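## Task

Carry plate B33 into the nest called OUT so it rests level within the nest's locating guides, with its well A1 placed at the nest corner labelled A1. Plates B38, B83, B88 and B30 have to finish exactly where they began. The result only counts if the plate stays put without the robot holding it, so release it and pull the gripper away at the end.

## Robot and tools

Robot: a single four-axis plate-handling arm (vertical lift, shoulder, elbow, wrist yaw) with a two-finger gripper that always stays level; it can rotate about vertical but never tilt. The controlled point, end_effector_position, sits midway between the two rubber pads, roughly 2 to 3 cm back from the fingertips. Fingers extend along the gripper's +x axis and close along its y axis. Plates are told apart only by their ID labels; well A1 is at each plate's clipped corner.

Scene frame: origin on the tabletop under the arm base, +z up, +y to the left when facing along +x. Results report end_effector_position (metres) and end_effector_quat_wxyz in this frame; the printed position can be slightly wrong, more so at long reach. Joint positions lists lift (m, 0 to 0.550), shoulder (-2.000 to 2.000 rad), elbow (-2.800 to 2.800 rad), wrist yaw (-12.566 to 12.566 rad), then the pad gap in metres. Keep the elbow more than 0.4 rad away from 0, or the arm may fold and fault.

The motion row (used by every moving call): five numbers, each within [-1, 1], in the order dx, dy, dz, rz, opening. The first four are an offset, expressed in the gripper's own axes, from the gripper pose shown in the most recent result that reported it (before any such result in the scene, or for a second call in the same reply, from wherever the arm is when that call starts). They are not measured from the previous row or from the last commanded pose. Scale: 1.0 equals 0.6 m for dx, dy, dz and 180 degrees for rz; rz turns from +x toward +y. Opening is absolute, not an offset: +1 fully open (0.140 m), -1 closed (still a 0.066 m gap). Full open to closed needs about 0.6 s or more. An all-zero offset is not idle: it pulls the arm back to the reference pose.

execute_actions: argument actions, a list with zero or one item, plus optional pictures (boolean, defaults to including images). An empty list just reports the state. An item {"rows": [...], "steps": n} plays up to 15 rows, one per control step of 1/30 s (n at most 15, default 15); if fewer rows than steps, the final row repeats. An item with only {"steps": n} (n up to 300) is a wait counted from the previous result, so time spent composing your reply is included. Rejected calls send nothing.

move: argument target (one row as above) and optional speed in m/s, 0.002 to 0.5 (default 0.25; rotation capped at twice that value in rad/s). It drives a straight path toward the target lasting 0.5 to 10 s; longer paths get cut off at 10 s before arriving. The opening is commanded when the move begins. The path ignores obstacles; the hand lags and may overshoot the speed, especially near full extension. Rotation takes the shorter direction. Its result adds a move: line reporting the outcome (done, off_target, moving, held, fault, etc.), any limits (paced means the sent pose was clipped; held means a safety check stopped some steps, after which motion can jump fast) and the remaining distance to target. It waits until the robot is still (or 3 s) before starting.

wait: argument seconds (0 to 10); nothing new is commanded while time passes.

zoom_image: camera (cam_high 672x504 or cam_wrist 616x616) and region [x0, y0, x1, y1] in that image's pixels, origin top-left, at most 504 by 504; returns a finer view of the latest frame.

finished_scene: argument scene (1 or 2). Ends that scene for good, reports whether the goal is met and gives the next task.

Control behaviour: every step the commanded pose is clipped to within 70 mm and 16 degrees of the measured pose, then reached by damped inverse kinematics. After an action's last step the arm only travels to the last clipped pose, so far targets can need several calls; check the reported pose. Hand target appears in results and shows where the controller is heading. A pose unreachable line means a clearance check altered or blocked the command; HELD marks steps where your row was partly or fully not sent.

Gripping: grip_measured uses the same scale as the commanded opening (readings may be off by about 1 mm consistently). To hold a plate, command about 0.04 below grip_measured; less grips more gently. Pads push about 18 N each at most, more during fast closing. Something may occasionally pull briefly on a held item.

Cautions: offsets repeat from the measured pose, so pressing again on something rigid doesn't push harder, but on something yielding it does. Fast contact and targets far beyond the contact point hit and press harder. Load limits: lift 55.8 N, shoulder 8.37 N m, elbow 4.18 N m, wrist yaw 1.39 N m (payload included); hitting one freezes the arm for 10 s and drops the rest of the call. Holding loads heats motors; MOTOR HOT appears at 85 °C and at 100 °C an OVER-TEMPERATURE FAULT brakes the arm. Never knock or set anything off the table; avoid drops, slips, slams and hard shoves, and leave the other plates undisturbed.

Cameras: cam_high is fixed overhead; cam_wrist is a fisheye on the hand. Calibration lines give K, distortion and T_world_to_cam; actual poses may differ a little.

Each tool is called after "Emit:" as name(argument=value, ...), one argument or row to a line, values as JSON.

## Session

Emit:
execute_actions(
  actions=[],
)

Scene clock: 0.00 s of 7200.00 s.
end_effector_position=(+0.4210, +0.3259, +0.0907) grip_measured=+0.99 end_effector_quat_wxyz=(+0.902, +0.000, +0.000, +0.433)
Joint positions: [ 0.086  1.845  1.075 -2.024  0.14 ]
Motor temperatures (°C, as the motors report them): [32 27 28 26]
Hand target: +0.421, +0.326, +0.091; +0.902, +0.000, +0.000, +0.433

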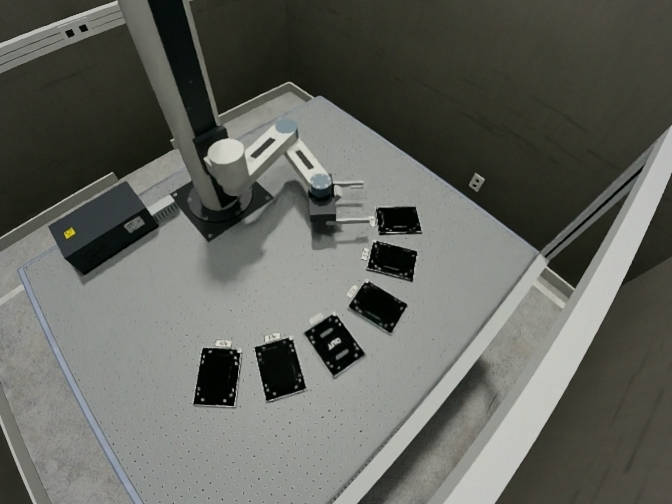

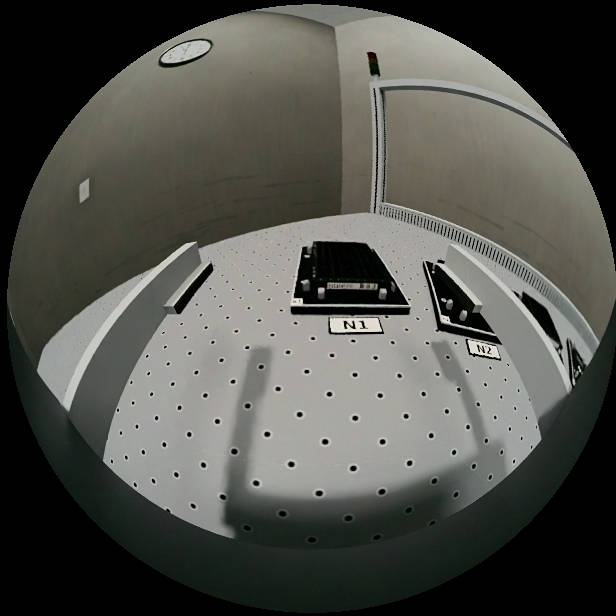

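Emit:
zoom_image(
  camera="cam_high",
  region=[170, 180, 450, 420],
)

Emit:
zoom_image(
  camera="cam_wrist",
  region=[270, 220, 610, 400],
)

Region (170, 180, 450, 420) of cam_high's 672x504 image, scaled by 1.800, with more detail than that image has; it fills the top 432 rows of this view, and the rest is white.

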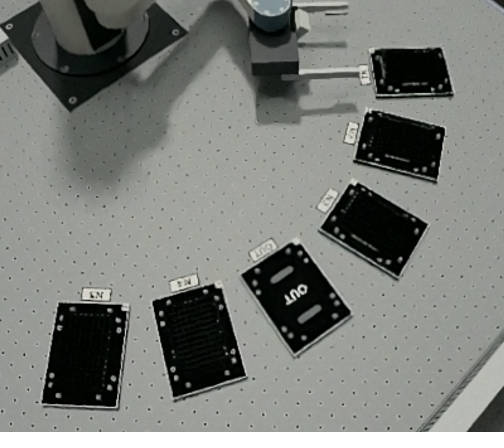

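Region (270, 220, 610, 400) of cam_wrist's 616x616 image, scaled by 1.482, with more detail than that image has; it fills the top 267 rows of this view, and the rest is white.

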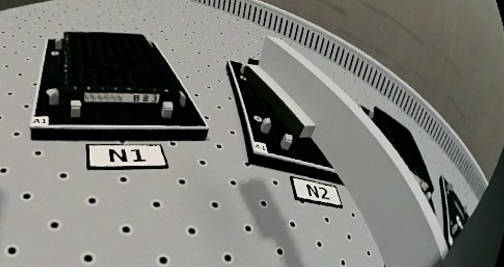

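Emit:
zoom_image(
  camera="cam_wrist",
  region=[285, 235, 415, 320],
)

Emit:
zoom_image(
  camera="cam_high",
  region=[330, 195, 440, 340],
)

Emit:
zoom_image(
  camera="cam_high",
  region=[185, 300, 375, 415],
)

Region (285, 235, 415, 320) of cam_wrist's 616x616 image, scaled by 3.877, with more detail than that image has; it fills the top 330 rows of this view, and the rest is white.

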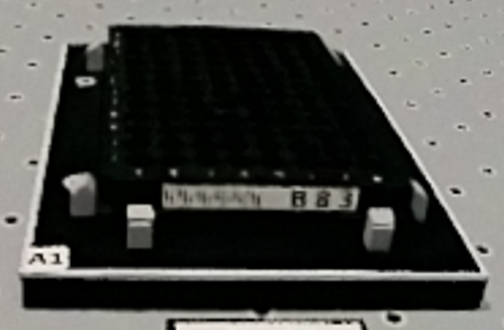

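Region (330, 195, 440, 340) of cam_high's 672x504 image, scaled by 3.476, with more detail than that image has; it fills the left 382 columns of this view, and the rest is white.

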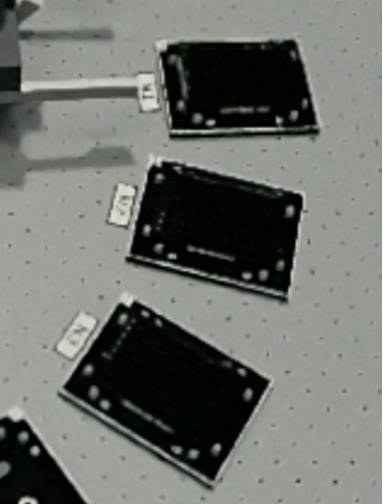

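Region (185, 300, 375, 415) of cam_high's 672x504 image, scaled by 2.653, with more detail than that image has; it fills the top 305 rows of this view, and the rest is white.

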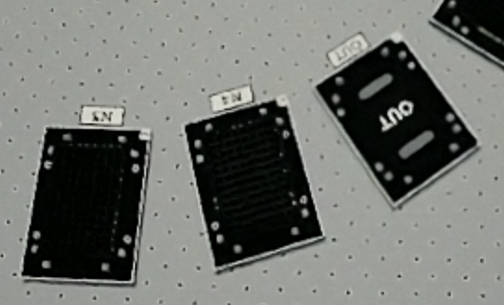

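Emit:
move(
  target=[-0.053, -0.277, 0, -0.129, 1],
  speed=0.3,
)

Emit:
zoom_image(
  camera="cam_wrist",
  region=[230, 220, 400, 340],
)

Scene clock: 63.93 s of 7200.00 s.
end_effector_position=(+0.5308, +0.1970, +0.0907) grip_measured=+0.99 end_effector_quat_wxyz=(+0.970, +0.000, +0.000, +0.242)
Joint positions: [ 0.086  1.422  1.067 -2.     0.14 ]
Motor temperatures (°C, as the motors report them): [32 27 28 26]
Hand target: +0.531, +0.197, +0.091; +0.970, +0.000, +0.000, +0.242
Off the commanded pose: 0.000 m, 0 deg.
After step 90, 59.87 s passed at rest.
move: done
camera_calibration (this result's frames):
cam_wrist: T_world_to_cam=[[0.472614, -0.88125, -0.00583883, -0.0676316], [-0.534643, -0.281449, -0.796833, 0.398719], [0.700566, 0.379716, -0.604171, -0.296417], [0, 0, 0, 1]] pos_world=[0.452796, 0.165173, 0.138231]

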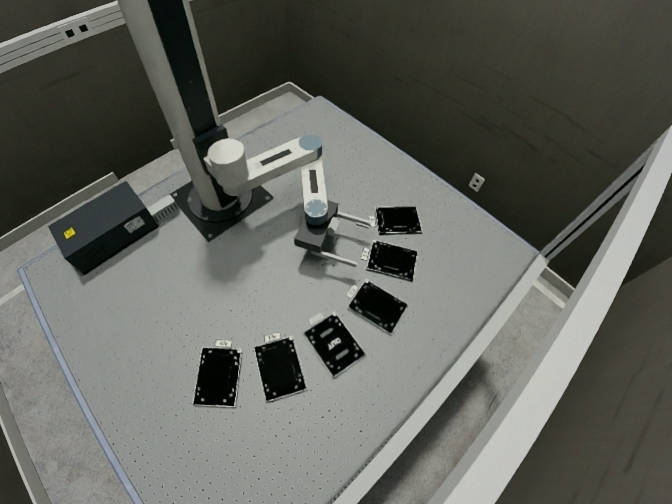

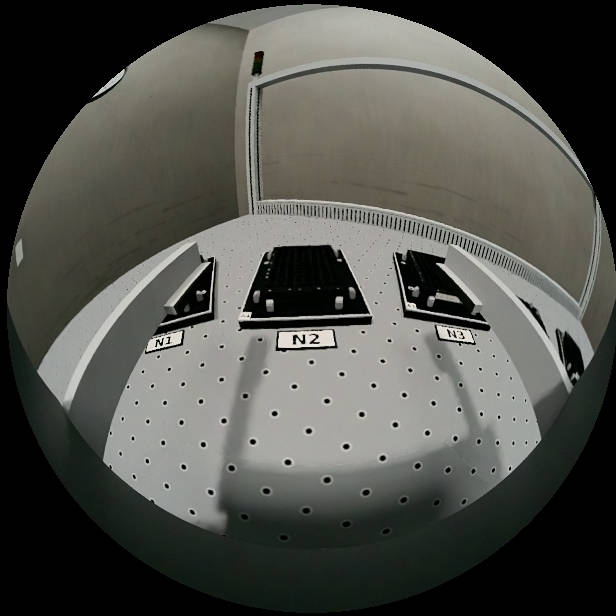

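Region (230, 220, 400, 340) of cam_wrist's 616x616 image, scaled by 2.965, with more detail than that image has; it fills the top 356 rows of this view, and the rest is white.

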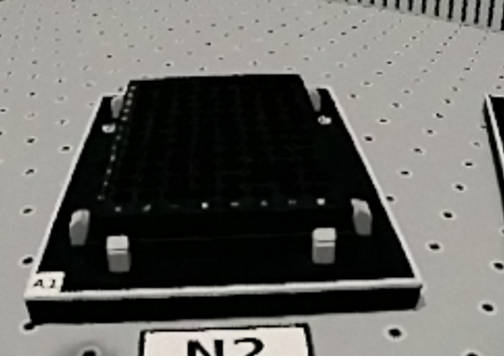

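Emit:
move(
  target=[-0.038, -0.228, 0, -0.1056, 1],
  speed=0.3,
)

Emit:
zoom_image(
  camera="cam_wrist",
  region=[150, 220, 400, 350],
)

Scene clock: 70.50 s of 7200.00 s.
end_effector_position=(+0.5749, +0.0654, +0.0907) grip_measured=+0.99 end_effector_quat_wxyz=(+0.997, +0.000, +0.000, +0.078)
Joint positions: [ 0.086  1.075  1.06  -1.979  0.14 ]
Motor temperatures (°C, as the motors report them): [32 27 28 26]
Hand target: +0.575, +0.066, +0.091; +0.997, +0.000, +0.000, +0.078
Off the commanded pose: 0.000 m, 0 deg.
After step 90, 2.63 s passed at rest.
move: done
camera_calibration (this result's frames):
cam_wrist: T_world_to_cam=[[0.159203, -0.987229, -0.00583883, -0.0173533], [-0.597216, -0.0915961, -0.796833, 0.408828], [0.786122, 0.130346, -0.604171, -0.310238], [0, 0, 0, 1]] pos_world=[0.490807, 0.0607536, 0.13823]

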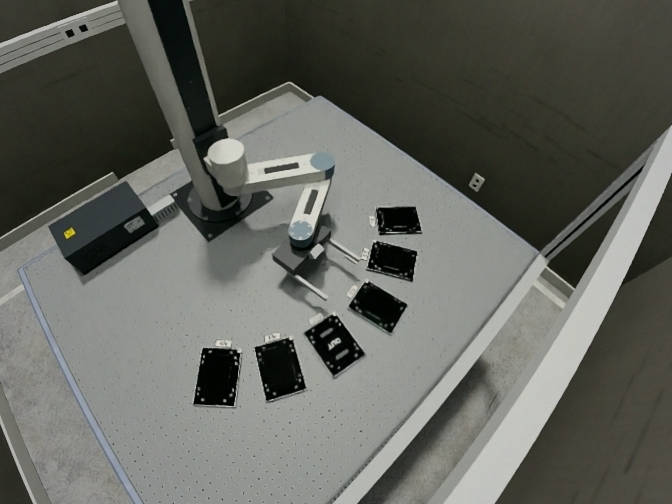

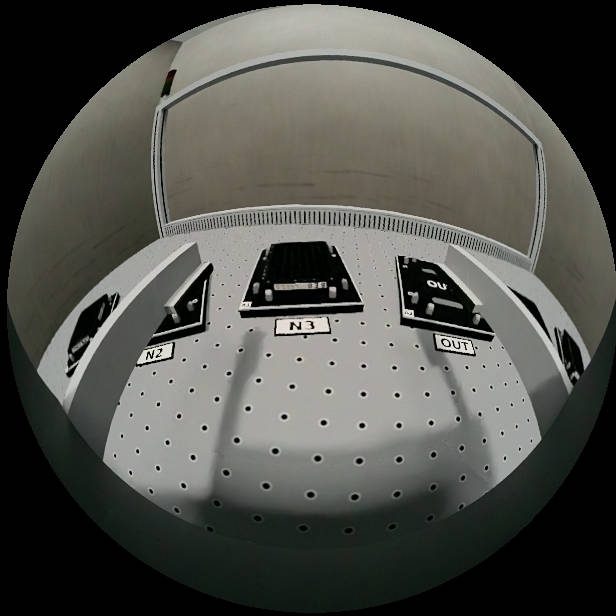

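Region (150, 220, 400, 350) of cam_wrist's 616x616 image, scaled by 2.016, with more detail than that image has; it fills the top 262 rows of this view, and the rest is white.

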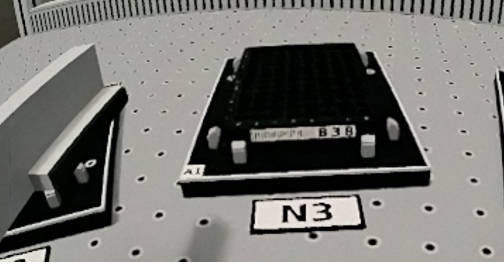

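Emit:
zoom_image(
  camera="cam_high",
  region=[360, 235, 425, 290],
)

Emit:
move(
  target=[-0.135, -0.44, 0, -0.208, 1],
  speed=0.3,
)

Emit:
zoom_image(
  camera="cam_wrist",
  region=[220, 220, 500, 360],
)

Region (360, 235, 425, 290) of cam_high's 672x504 image, scaled by 7.754, with more detail than that image has; it fills the top 426 rows of this view, and the rest is white.

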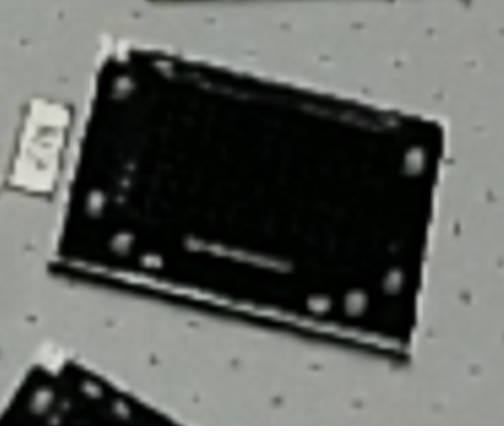

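Scene clock: 82.07 s of 7200.00 s.
end_effector_position=(+0.5360, -0.2081, +0.0907) grip_measured=+0.99 end_effector_quat_wxyz=(+0.969, +0.000, +0.000, -0.246)
Joint positions: [ 0.086  0.356  1.113 -1.966  0.14 ]
Motor temperatures (°C, as the motors report them): [32 27 28 26]
Hand target: +0.536, -0.208, +0.091; +0.969, +0.000, +0.000, -0.246
Off the commanded pose: 0.000 m, 0 deg.
After step 90, 7.07 s passed at rest.
move: done
camera_calibration (this result's frames):
cam_wrist: T_world_to_cam=[[-0.47411, -0.880446, -0.00583883, 0.0806009], [-0.529752, 0.29055, -0.796833, 0.40393], [0.703266, -0.374693, -0.604171, -0.304729], [0, 0, 0, 1]] pos_world=[0.466502, -0.160577, 0.138227]

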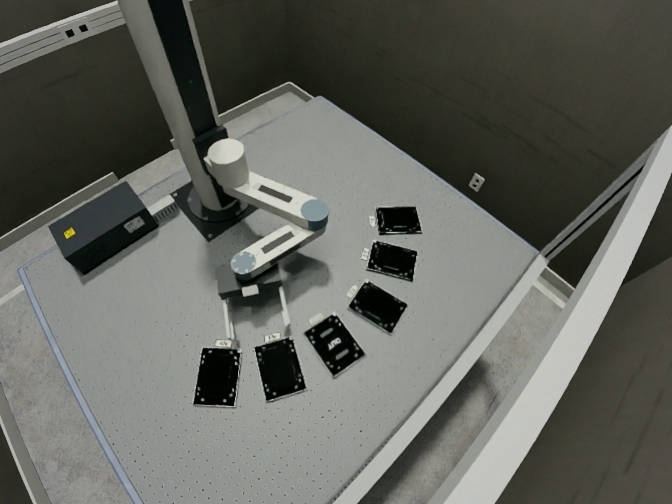

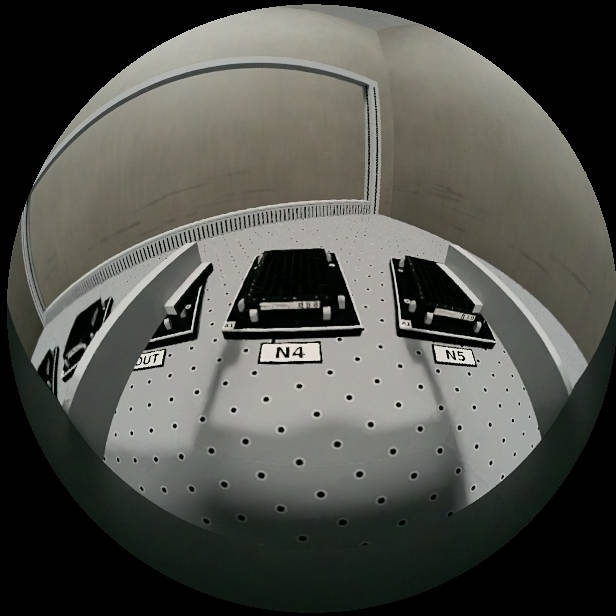

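Region (220, 220, 500, 360) of cam_wrist's 616x616 image, scaled by 1.800, with more detail than that image has.

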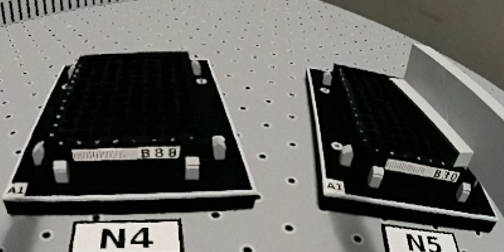

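Emit:
zoom_image(
  camera="cam_wrist",
  region=[420, 290, 500, 340],
)

Emit:
zoom_image(
  camera="cam_wrist",
  region=[220, 280, 370, 345],
)

Region (420, 290, 500, 340) of cam_wrist's 616x616 image, scaled by 6.300, with more detail than that image has; it fills the top 315 rows of this view, and the rest is white.

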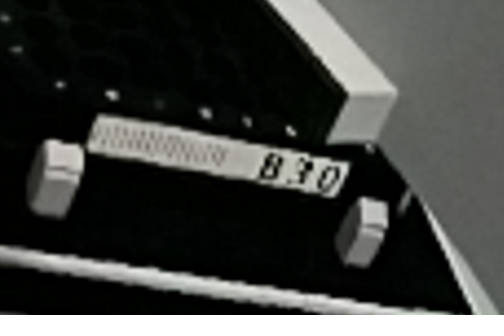

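Region (220, 280, 370, 345) of cam_wrist's 616x616 image, scaled by 3.360, with more detail than that image has; it fills the top 218 rows of this view, and the rest is white.

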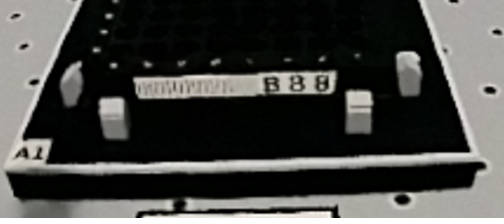

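Emit:
move(
  target=[-0.2207, 0.817, -0.02, 0.322, 0.3],
  speed=0.3,
)

Scene clock: 123.27 s of 7200.00 s.
end_effector_position=(+0.6534, +0.2860, +0.0788) grip_measured=+0.30 end_effector_quat_wxyz=(+0.967, +0.000, +0.000, +0.255)
Joint positions: [ 0.074  1.131  1.859 -2.475  0.114]
Motor temperatures (°C, as the motors report them): [32 27 28 26]
Hand target: +0.653, +0.286, +0.079; +0.967, +0.000, +0.000, +0.254
Off the commanded pose: 0.000 m, 0 deg.
After step 90, 36.10 s passed at rest.
move: done
camera_calibration (this result's frames):
cam_wrist: T_world_to_cam=[[0.495389, -0.868652, -0.00583883, -0.0656152], [-0.527137, -0.295268, -0.796833, 0.478841], [0.690447, 0.39782, -0.604171, -0.421926], [0, 0, 0, 1]] pos_world=[0.576237, 0.252241, 0.126258]

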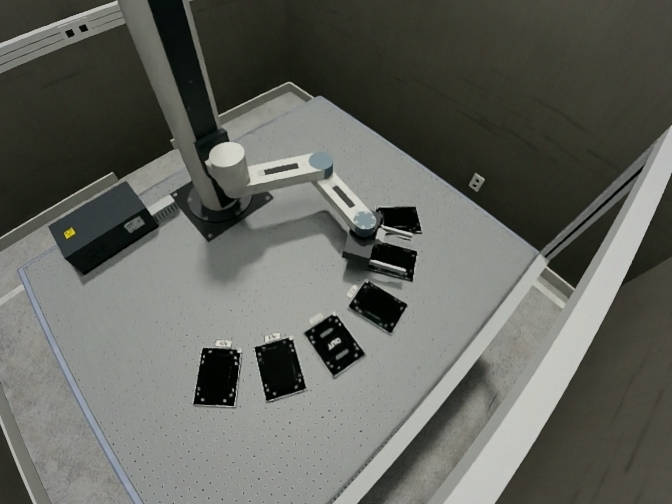

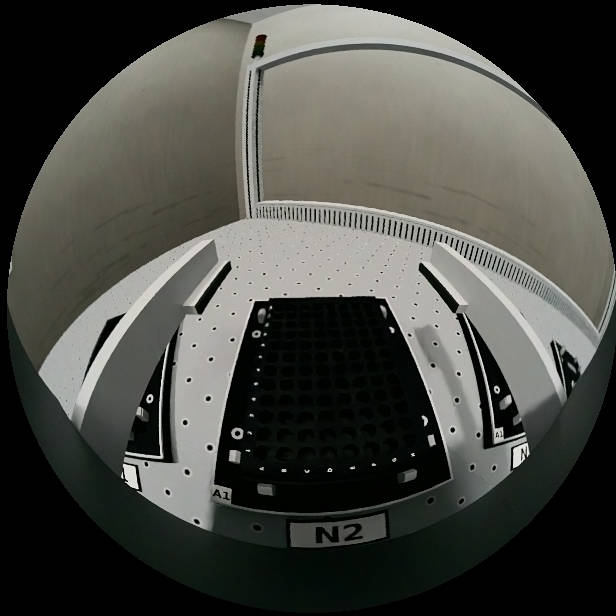

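Emit:
zoom_image(
  camera="cam_wrist",
  region=[170, 230, 490, 530],
)

Region (170, 230, 490, 530) of cam_wrist's 616x616 image, scaled by 1.575, with more detail than that image has; it fills the top 472 rows of this view, and the rest is white.

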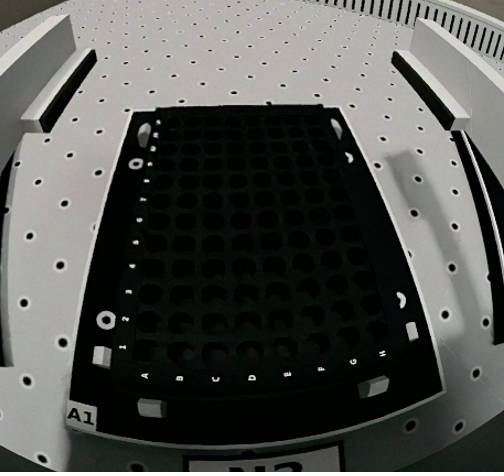

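Emit:
move(
  target=[-0.0283, -0.001, -0.045, 0.0111, 0.1],
  speed=0.1,
)

Emit:
zoom_image(
  camera="cam_wrist",
  region=[120, 220, 540, 540],
)

Emit:
zoom_image(
  camera="cam_high",
  region=[330, 200, 440, 300],
)

Scene clock: 165.27 s of 7200.00 s.
end_effector_position=(+0.6389, +0.2771, +0.0517) grip_measured=+0.10 end_effector_quat_wxyz=(+0.963, +0.000, +0.000, +0.271)
Joint positions: [ 0.047  1.165  1.753 -2.368  0.107]
Motor temperatures (°C, as the motors report them): [32 27 28 26]
Hand target: +0.639, +0.277, +0.052; +0.962, +0.000, +0.000, +0.271
Off the commanded pose: 0.000 m, 0 deg.
After step 90, 38.30 s passed at rest.
move: done
camera_calibration (this result's frames):
cam_wrist: T_world_to_cam=[[0.525044, -0.851055, -0.00583883, -0.0902413], [-0.516643, -0.313267, -0.796833, 0.445315], [0.67632, 0.421389, -0.604171, -0.422231], [0, 0, 0, 1]] pos_world=[0.563013, 0.240626, 0.0992149]

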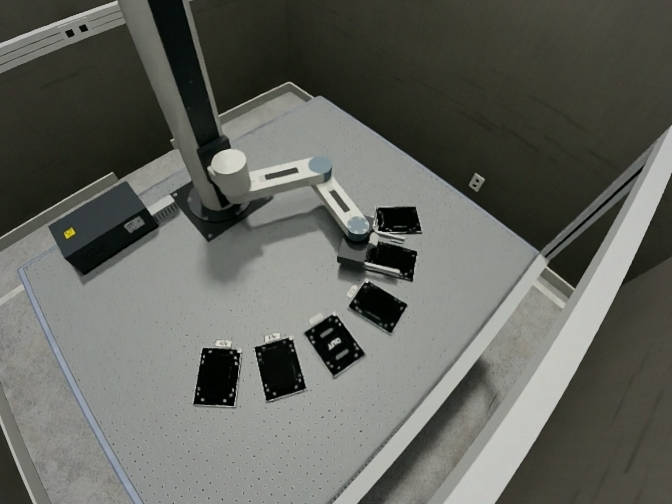

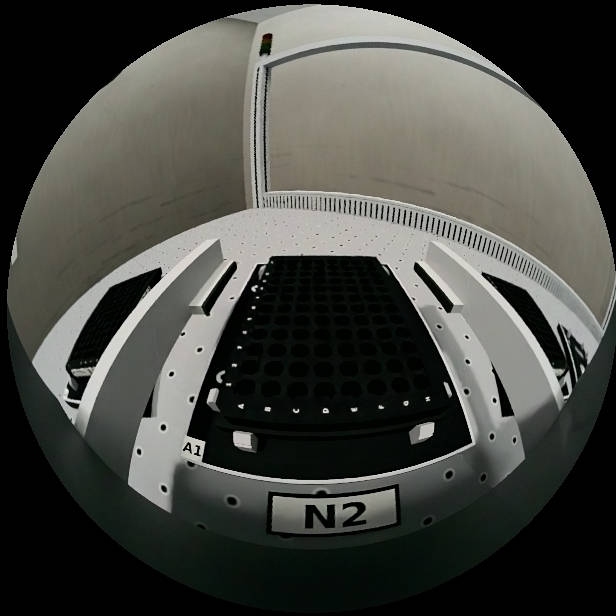

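Region (120, 220, 540, 540) of cam_wrist's 616x616 image, scaled by 1.200, with more detail than that image has; it fills the top 384 rows of this view, and the rest is white.

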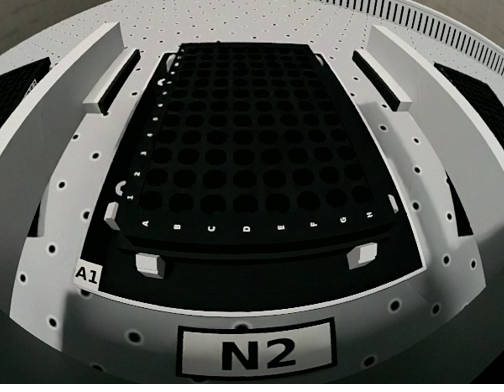

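Region (330, 200, 440, 300) of cam_high's 672x504 image, scaled by 4.582, with more detail than that image has; it fills the top 458 rows of this view, and the rest is white.

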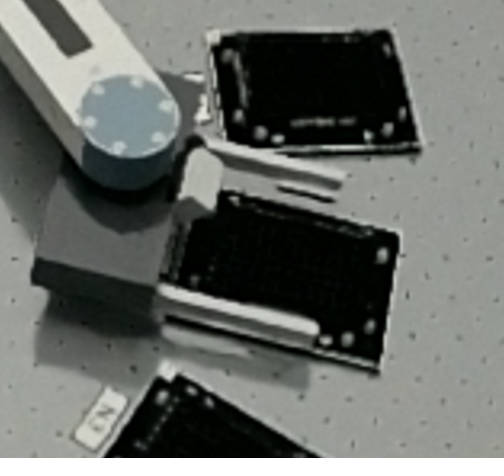

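Emit:
move(
  target=[0, 0, -0.031, 0, 0.0],
  speed=0.03,
)

Emit:
zoom_image(
  camera="cam_wrist",
  region=[120, 220, 540, 540],
)

Scene clock: 174.57 s of 7200.00 s.
end_effector_position=(+0.6389, +0.2771, +0.0331) grip_measured=+0.00 end_effector_quat_wxyz=(+0.963, +0.000, +0.000, +0.271)
Joint positions: [ 0.028  1.165  1.753 -2.368  0.103]
Motor temperatures (°C, as the motors report them): [32 27 28 26]
Hand target: +0.639, +0.277, +0.033; +0.963, +0.000, +0.000, +0.271
Off the commanded pose: 0.000 m, 0 deg.
After step 90, 5.47 s passed at rest.
move: done
camera_calibration (this result's frames):
cam_wrist: T_world_to_cam=[[0.52504, -0.851057, -0.00583883, -0.0903492], [-0.516644, -0.313265, -0.796833, 0.430459], [0.676322, 0.421386, -0.604171, -0.433495], [0, 0, 0, 1]] pos_world=[0.563013, 0.240624, 0.0805717]

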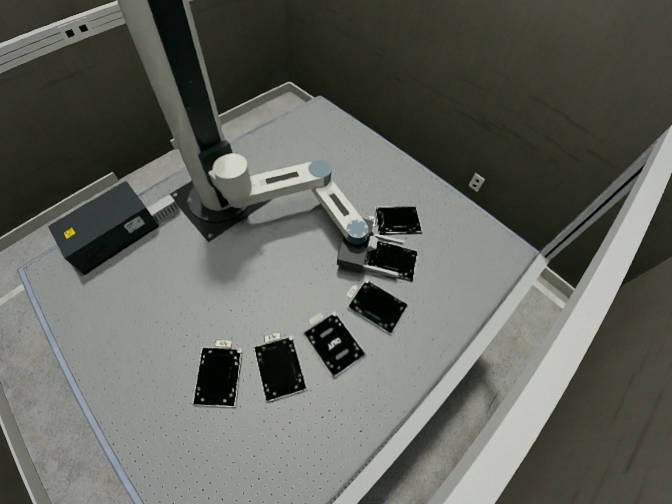

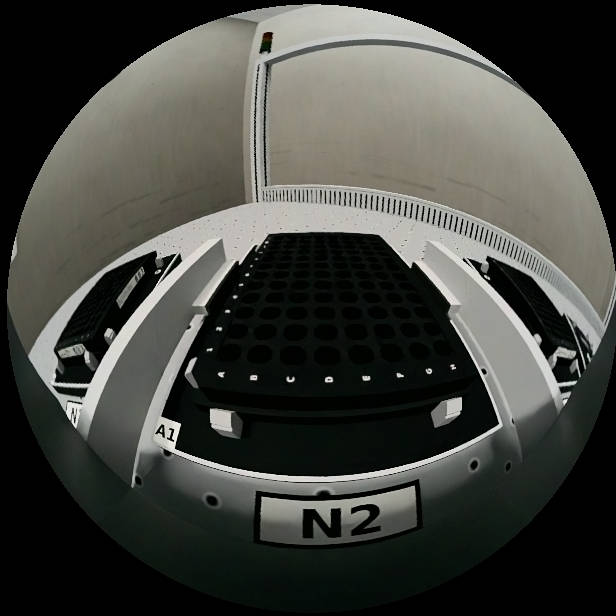

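Region (120, 220, 540, 540) of cam_wrist's 616x616 image, scaled by 1.200, with more detail than that image has; it fills the top 384 rows of this view, and the rest is white.

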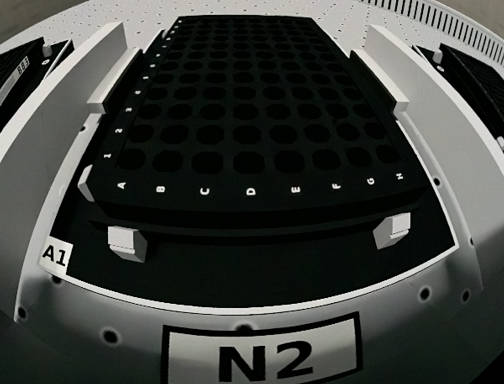

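Emit:
execute_actions(
  actions=[
    {"rows": [[0,0,0,0,-0.1],[0,0,0,0,-0.15],[0,0,0,0,-0.2],[0,0,0,0,-0.25],[0,0,0,0,-0.3],[0,0,0,0,-0.34],[0,0,0,0,-0.38],[0,0,0,0,-0.41],[0,0,0,0,-0.43],[0,0,0,0,-0.45],[0,0,0,0,-0.46],[0,0,0,0,-0.47],[0,0,0,0,-0.48],[0,0,0,0,-0.49],[0,0,0,0,-0.5]], "steps": 15},
  ],
  pictures=false,
)

Emit:
execute_actions(
  actions=[
    {"rows": [[0,0,0,0,-0.505],[0,0,0,0,-0.51],[0,0,0,0,-0.515],[0,0,0,0,-0.52]], "steps": 15},
  ],
)

Scene clock: 183.60 s of 7200.00 s.
end_effector_position=(+0.6389, +0.2771, +0.0331) grip_measured=-0.49 end_effector_quat_wxyz=(+0.963, +0.000, +0.000, +0.271)
Joint positions: [ 0.028  1.165  1.753 -2.368  0.085]
Motor temperatures (°C, as the motors report them): [32 27 28 26]
Hand target: +0.639, +0.277, +0.033; +0.963, +0.000, +0.000, +0.271
Off the commanded pose: 0.000 m, 0 deg.
Steps of this call (steps 1 to 90: nothing new was sent; then 5.53 s passed at rest; steps 91 to 105: all 15 steps of this action). Readings (end_effector_position):
91: (+0.6389, +0.2771, +0.0331)
92: (+0.6389, +0.2771, +0.0331)
94: (+0.6389, +0.2771, +0.0331)
98: (+0.6389, +0.2771, +0.0331)
105: the state above

Scene clock: 184.10 s of 7200.00 s.
end_effector_position=(+0.6389, +0.2771, +0.0331) grip_measured=-0.50 end_effector_quat_wxyz=(+0.963, +0.000, +0.000, +0.271)
Joint positions: [ 0.028  1.165  1.753 -2.368  0.084]
Motor temperatures (°C, as the motors report them): [32 27 28 26]
Hand target: +0.639, +0.277, +0.033; +0.963, +0.000, +0.000, +0.271
Off the commanded pose: 0.000 m, 0 deg.
Steps of this call (steps 1 to 15: all 15 steps of this action). Readings (end_effector_position):
1: (+0.6389, +0.2771, +0.0331)
2: (+0.6389, +0.2771, +0.0331)
4: (+0.6389, +0.2771, +0.0331)
8: (+0.6389, +0.2771, +0.0331)
15: the state above
camera_calibration (this result's frames):
cam_wrist: T_world_to_cam=[[0.52504, -0.851057, -0.00583883, -0.0903489], [-0.516645, -0.313265, -0.796833, 0.43046], [0.676322, 0.421386, -0.604171, -0.433494], [0, 0, 0, 1]] pos_world=[0.563013, 0.240624, 0.0805731]

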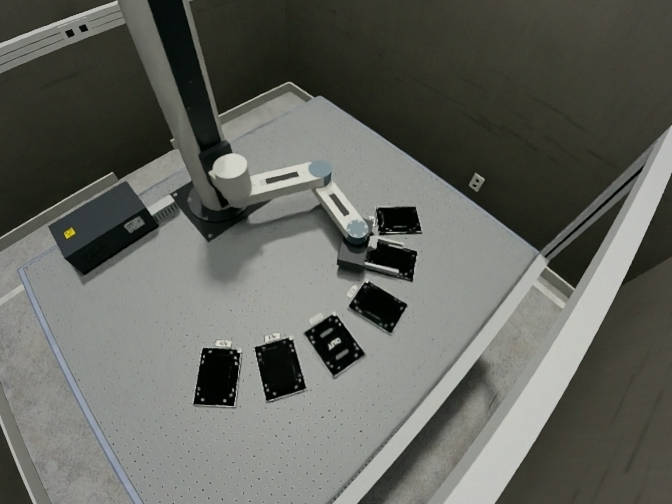

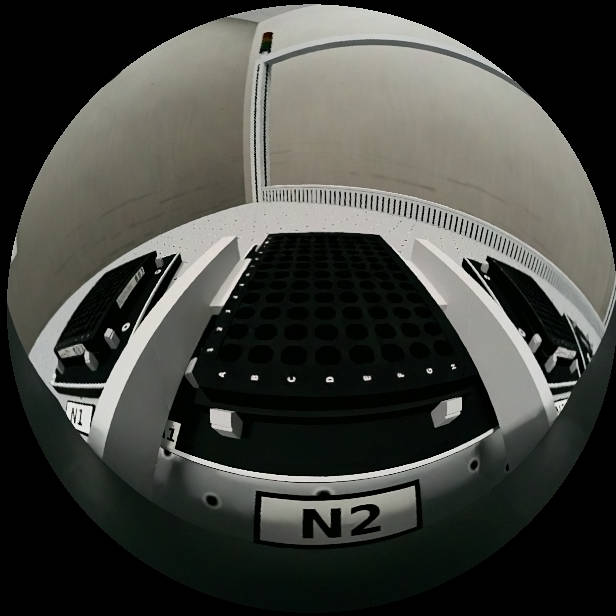

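Contact at about -0.50. Tighten, then lift.

Emit:
execute_actions(
  actions=[
    {"rows": [[0,0,0,0,-0.53],[0,0,0,0,-0.535],[0,0,0,0,-0.54],[0,0,0,0,-0.545]], "steps": 10},
  ],
  pictures=false,
)

Emit:
move(
  target=[0, 0, 0.06, 0, -0.545],
  speed=0.05,
)

Scene clock: 189.40 s of 7200.00 s.
end_effector_position=(+0.6389, +0.2771, +0.0334) grip_measured=-0.54 end_effector_quat_wxyz=(+0.963, +0.000, +0.000, +0.271)
Joint positions: [ 0.028  1.165  1.753 -2.368  0.083]
Motor temperatures (°C, as the motors report them): [32 27 28 26]
Hand target: +0.639, +0.277, +0.033; +0.963, +0.000, +0.000, +0.271
Off the commanded pose: 0.000 m, 0 deg.
Steps of this call (steps 1 to 90: nothing new was sent; then 1.97 s passed at rest; steps 91 to 100: all 10 steps of this action). Readings (end_effector_position):
91: (+0.6389, +0.2771, +0.0331)
92: (+0.6389, +0.2771, +0.0334)
94: (+0.6389, +0.2771, +0.0334)
98: (+0.6389, +0.2771, +0.0334)
100: the state above

Scene clock: 190.60 s of 7200.00 s.
end_effector_position=(+0.6389, +0.2771, +0.0695) grip_measured=-0.54 end_effector_quat_wxyz=(+0.963, +0.000, +0.000, +0.271)
Joint positions: [ 0.064  1.165  1.753 -2.368  0.083]
Motor temperatures (°C, as the motors report them): [32 27 28 26]
Hand target: +0.639, +0.277, +0.069; +0.963, +0.000, +0.000, +0.271
Off the commanded pose: 0.000 m, 0 deg.
move: done
camera_calibration (this result's frames):
cam_wrist: T_world_to_cam=[[0.52503, -0.851064, -0.00583883, -0.090129], [-0.516648, -0.313259, -0.796833, 0.459467], [0.676327, 0.421378, -0.604171, -0.411501], [0, 0, 0, 1]] pos_world=[0.563012, 0.240624, 0.116975]

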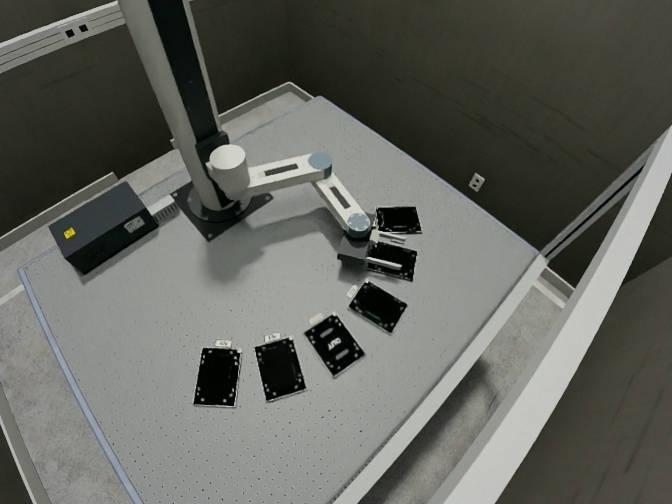

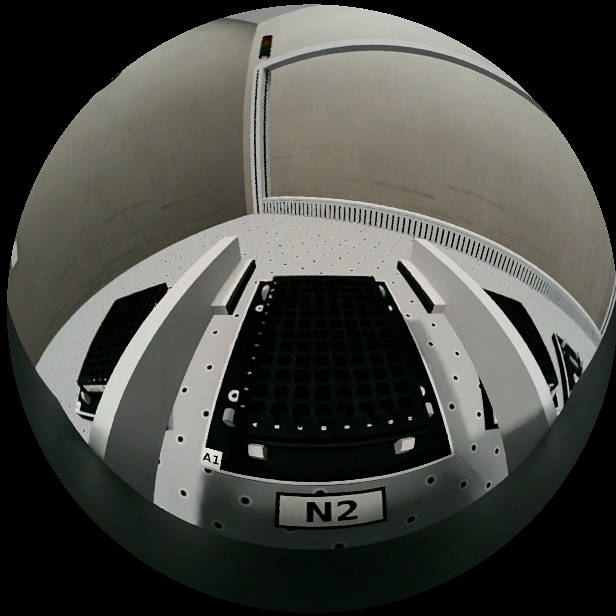

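Emit:
move(
  target=[0, 0, -0.0575, 0, -0.1],
  speed=0.04,
)

Emit:
execute_actions(
  actions=[
    {"rows": [[0,0,0,0,-0.2],[0,0,0,0,-0.27],[0,0,0,0,-0.34],[0,0,0,0,-0.4],[0,0,0,0,-0.44],[0,0,0,0,-0.47],[0,0,0,0,-0.49],[0,0,0,0,-0.51],[0,0,0,0,-0.52],[0,0,0,0,-0.53],[0,0,0,0,-0.54],[0,0,0,0,-0.55],[0,0,0,0,-0.56],[0,0,0,0,-0.57],[0,0,0,0,-0.58]], "steps": 15},
  ],
  pictures=false,
)

Emit:
execute_actions(
  actions=[
    {"rows": [[0,0,0,0,-0.585],[0,0,0,0,-0.59],[0,0,0,0,-0.595],[0,0,0,0,-0.6]], "steps": 15},
  ],
  pictures=false,
)

Scene clock: 205.23 s of 7200.00 s.
end_effector_position=(+0.6389, +0.2771, +0.0349) grip_measured=-0.10 end_effector_quat_wxyz=(+0.963, +0.000, +0.000, +0.271)
Joint positions: [ 0.03   1.165  1.753 -2.368  0.099]
Motor temperatures (°C, as the motors report them): [32 27 28 26]
Hand target: +0.639, +0.277, +0.035; +0.963, +0.000, +0.000, +0.271
Off the commanded pose: 0.000 m, 0 deg.
After step 90, 10.53 s passed at rest.
move: done
camera_calibration (this result's frames):
cam_wrist: T_world_to_cam=[[0.525025, -0.851067, -0.00583883, -0.0903284], [-0.51665, -0.313256, -0.796833, 0.431941], [0.676329, 0.421374, -0.604171, -0.432371], [0, 0, 0, 1]] pos_world=[0.563012, 0.240623, 0.0824321]

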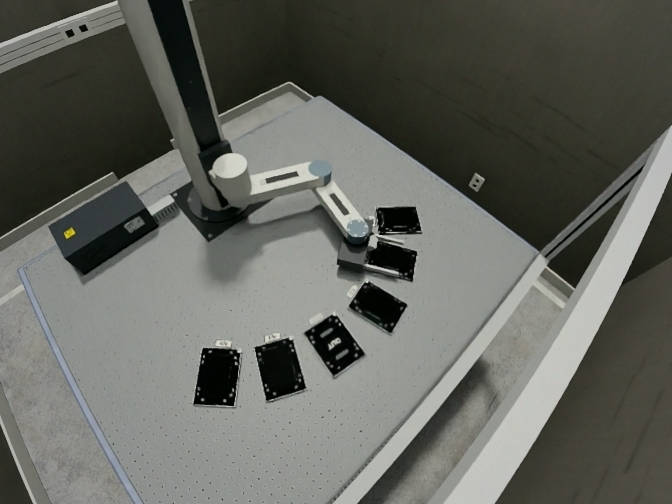

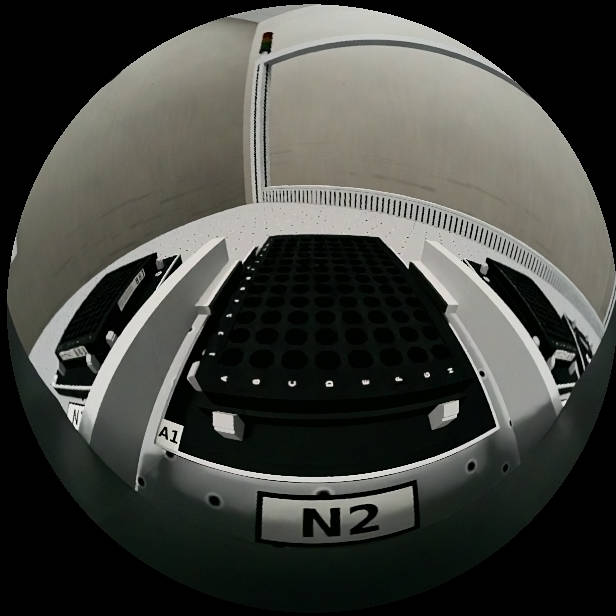

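Scene clock: 205.73 s of 7200.00 s.
end_effector_position=(+0.6389, +0.2771, +0.0349) grip_measured=-0.57 end_effector_quat_wxyz=(+0.963, +0.000, +0.000, +0.271)
Joint positions: [ 0.03   1.165  1.753 -2.368  0.082]
Motor temperatures (°C, as the motors report them): [32 27 28 26]
Hand target: +0.639, +0.277, +0.035; +0.963, +0.000, +0.000, +0.271
Off the commanded pose: 0.000 m, 0 deg.
Steps of this call (steps 1 to 15: all 15 steps of this action). Readings (end_effector_position):
1: (+0.6389, +0.2771, +0.0349)
2: (+0.6389, +0.2771, +0.0349)
4: (+0.6389, +0.2771, +0.0349)
8: (+0.6389, +0.2771, +0.0349)
15: the state above

Scene clock: 206.23 s of 7200.00 s.
end_effector_position=(+0.6389, +0.2771, +0.0349) grip_measured=-0.58 end_effector_quat_wxyz=(+0.963, +0.000, +0.000, +0.271)
Joint positions: [ 0.03   1.165  1.753 -2.368  0.082]
Motor temperatures (°C, as the motors report them): [32 27 28 26]
Hand target: +0.639, +0.277, +0.035; +0.963, +0.000, +0.000, +0.271
Off the commanded pose: 0.000 m, 0 deg.
Steps of this call (steps 1 to 15: all 15 steps of this action). Readings (end_effector_position):
1: (+0.6389, +0.2771, +0.0349)
2: (+0.6389, +0.2771, +0.0349)
4: (+0.6389, +0.2771, +0.0349)
8: (+0.6389, +0.2771, +0.0349)
15: the state above

Emit:
execute_actions(
  actions=[
    {"rows": [[0,0,0,0,-0.61],[0,0,0,0,-0.615],[0,0,0,0,-0.62],[0,0,0,0,-0.625]], "steps": 12},
  ],
  pictures=false,
)

Emit:
move(
  target=[0, 0, 0.06, 0, -0.625],
  speed=0.05,
)

Scene clock: 210.83 s of 7200.00 s.
end_effector_position=(+0.6389, +0.2771, +0.0349) grip_measured=-0.58 end_effector_quat_wxyz=(+0.963, +0.000, +0.000, +0.271)
Joint positions: [ 0.03   1.165  1.753 -2.368  0.082]
Motor temperatures (°C, as the motors report them): [32 27 28 26]
Hand target: +0.639, +0.277, +0.035; +0.963, +0.000, +0.000, +0.271
Off the commanded pose: 0.000 m, 0 deg.
Steps of this call (steps 1 to 90: nothing new was sent; then 1.20 s passed at rest; steps 91 to 102: all 12 steps of this action). Readings (end_effector_position):
91: (+0.6389, +0.2771, +0.0349)
92: (+0.6389, +0.2771, +0.0349)
94: (+0.6389, +0.2771, +0.0349)
98: (+0.6389, +0.2771, +0.0349)
102: the state above

Scene clock: 212.03 s of 7200.00 s.
end_effector_position=(+0.6389, +0.2771, +0.0710) grip_measured=-0.58 end_effector_quat_wxyz=(+0.963, +0.000, +0.000, +0.271)
Joint positions: [ 0.066  1.165  1.753 -2.368  0.082]
Motor temperatures (°C, as the motors report them): [32 27 28 26]
Hand target: +0.639, +0.277, +0.071; +0.963, +0.000, +0.000, +0.271
Off the commanded pose: 0.000 m, 0 deg.
move: done
camera_calibration (this result's frames):
cam_wrist: T_world_to_cam=[[0.525029, -0.851064, -0.00583883, -0.0901201], [-0.516649, -0.313258, -0.796833, 0.460652], [0.676327, 0.421377, -0.604171, -0.410602], [0, 0, 0, 1]] pos_world=[0.563012, 0.240623, 0.118463]

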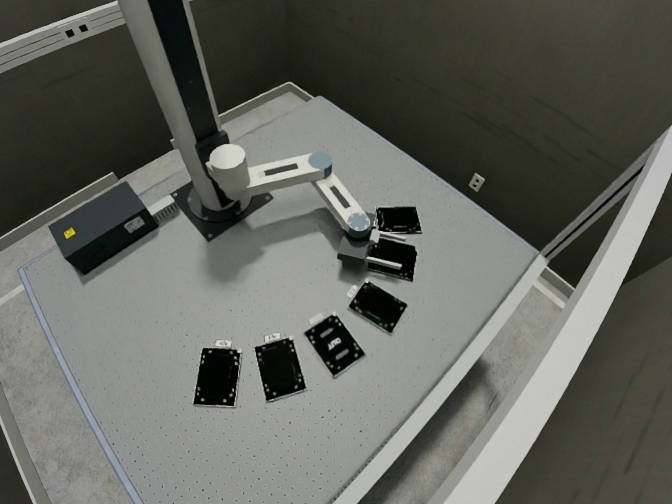

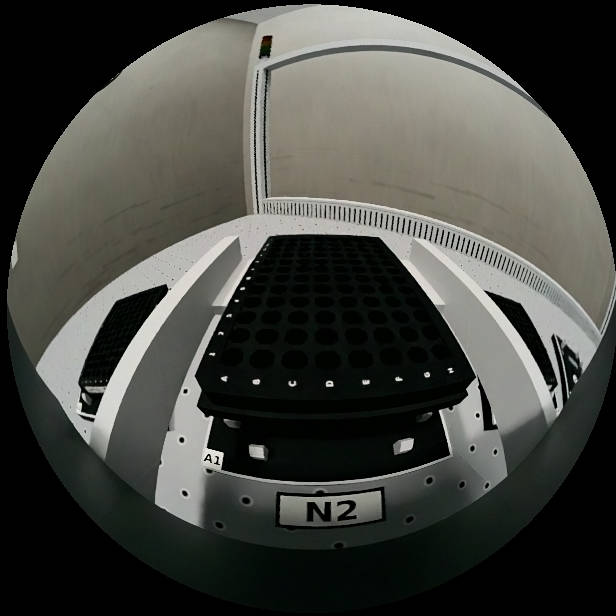

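Emit:
move(
  target=[-0.193, -0.552, 0, -0.2247, -0.625],
  speed=0.2,
)

Emit:
zoom_image(
  camera="cam_wrist",
  region=[150, 340, 510, 540],
)

Scene clock: 237.80 s of 7200.00 s.
end_effector_position=(+0.7131, -0.0660, +0.0709) grip_measured=-0.58 end_effector_quat_wxyz=(+0.997, +0.000, +0.000, -0.078)
Joint positions: [ 0.066  0.516  1.764 -2.437  0.082]
Motor temperatures (°C, as the motors report them): [32 27 28 26]
Hand target: +0.713, -0.066, +0.071; +0.997, +0.000, +0.000, -0.078
Off the commanded pose: 0.000 m, 0 deg.
After step 90, 20.67 s passed at rest.
move: done
camera_calibration (this result's frames):
cam_wrist: T_world_to_cam=[[-0.153152, -0.988185, -0.00583883, 0.053538], [-0.596341, 0.0971307, -0.796833, 0.475388], [0.787986, -0.118554, -0.604171, -0.431511], [0, 0, 0, 1]] pos_world=[0.631717, -0.0444268, 0.118411]

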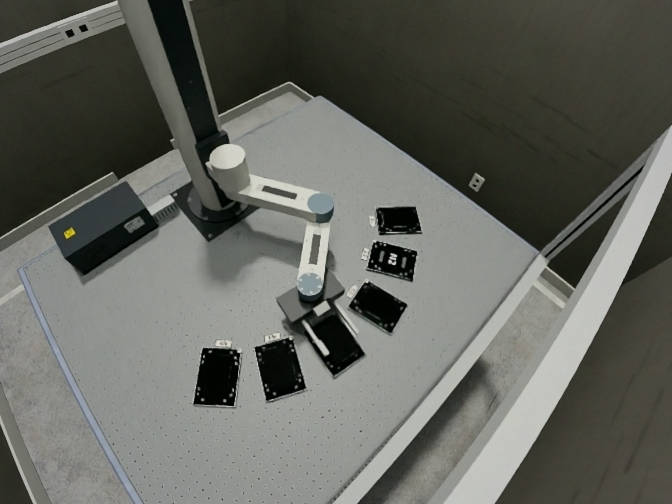

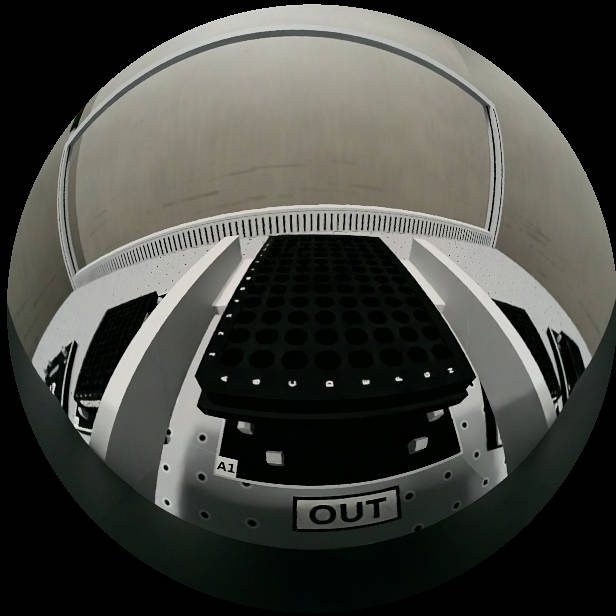

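Region (150, 340, 510, 540) of cam_wrist's 616x616 image, scaled by 1.400, with more detail than that image has.

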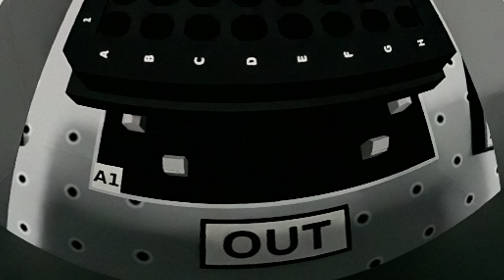

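Emit:
move(
  target=[-0.0023, -0.0112, -0.032, 0, -0.625],
  speed=0.04,
)

Emit:
zoom_image(
  camera="cam_wrist",
  region=[120, 220, 540, 540],
)

Scene clock: 254.87 s of 7200.00 s.
end_effector_position=(+0.7107, -0.0724, +0.0517) grip_measured=-0.58 end_effector_quat_wxyz=(+0.997, +0.000, +0.000, -0.079)
Joint positions: [ 0.047  0.503  1.754 -2.415  0.082]
Motor temperatures (°C, as the motors report them): [32 27 28 26]
Hand target: +0.711, -0.072, +0.052; +0.997, +0.000, +0.000, -0.078
Off the commanded pose: 0.000 m, 0 deg.
After step 90, 13.33 s passed at rest.
move: done
camera_calibration (this result's frames):
cam_wrist: T_world_to_cam=[[-0.153332, -0.988157, -0.00583883, 0.0468283], [-0.596323, 0.0972395, -0.796833, 0.459235], [0.787965, -0.118698, -0.604171, -0.442014], [0, 0, 0, 1]] pos_world=[0.629324, -0.0508484, 0.0991549]

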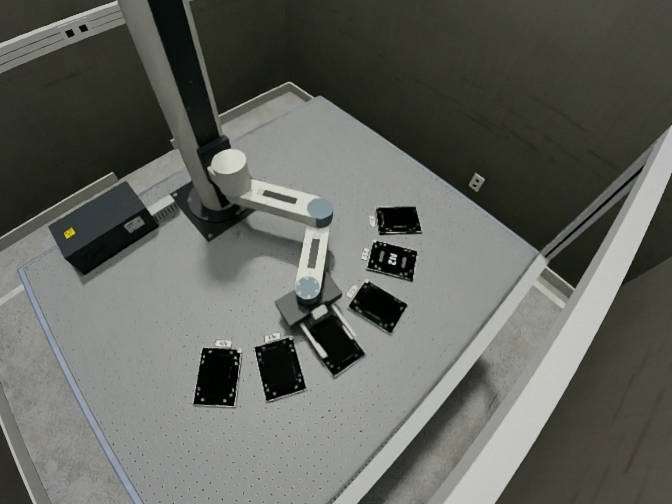

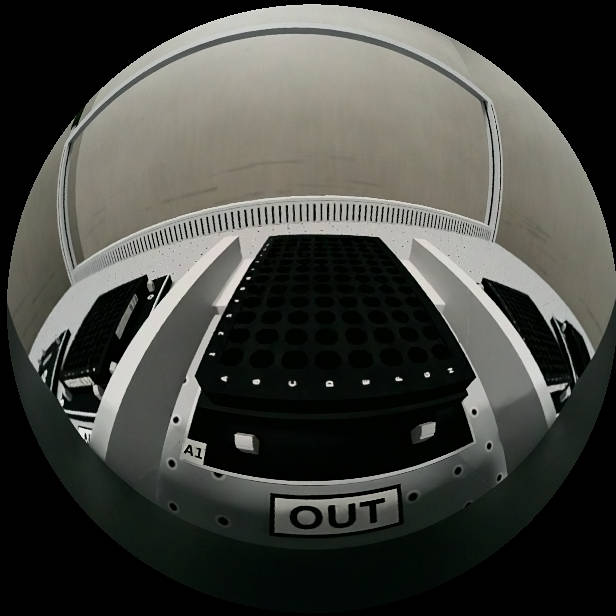

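Region (120, 220, 540, 540) of cam_wrist's 616x616 image, scaled by 1.200, with more detail than that image has; it fills the top 384 rows of this view, and the rest is white.

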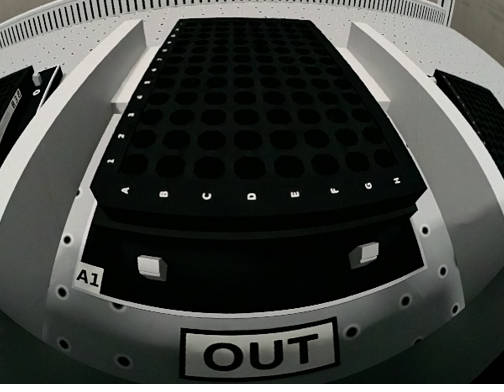

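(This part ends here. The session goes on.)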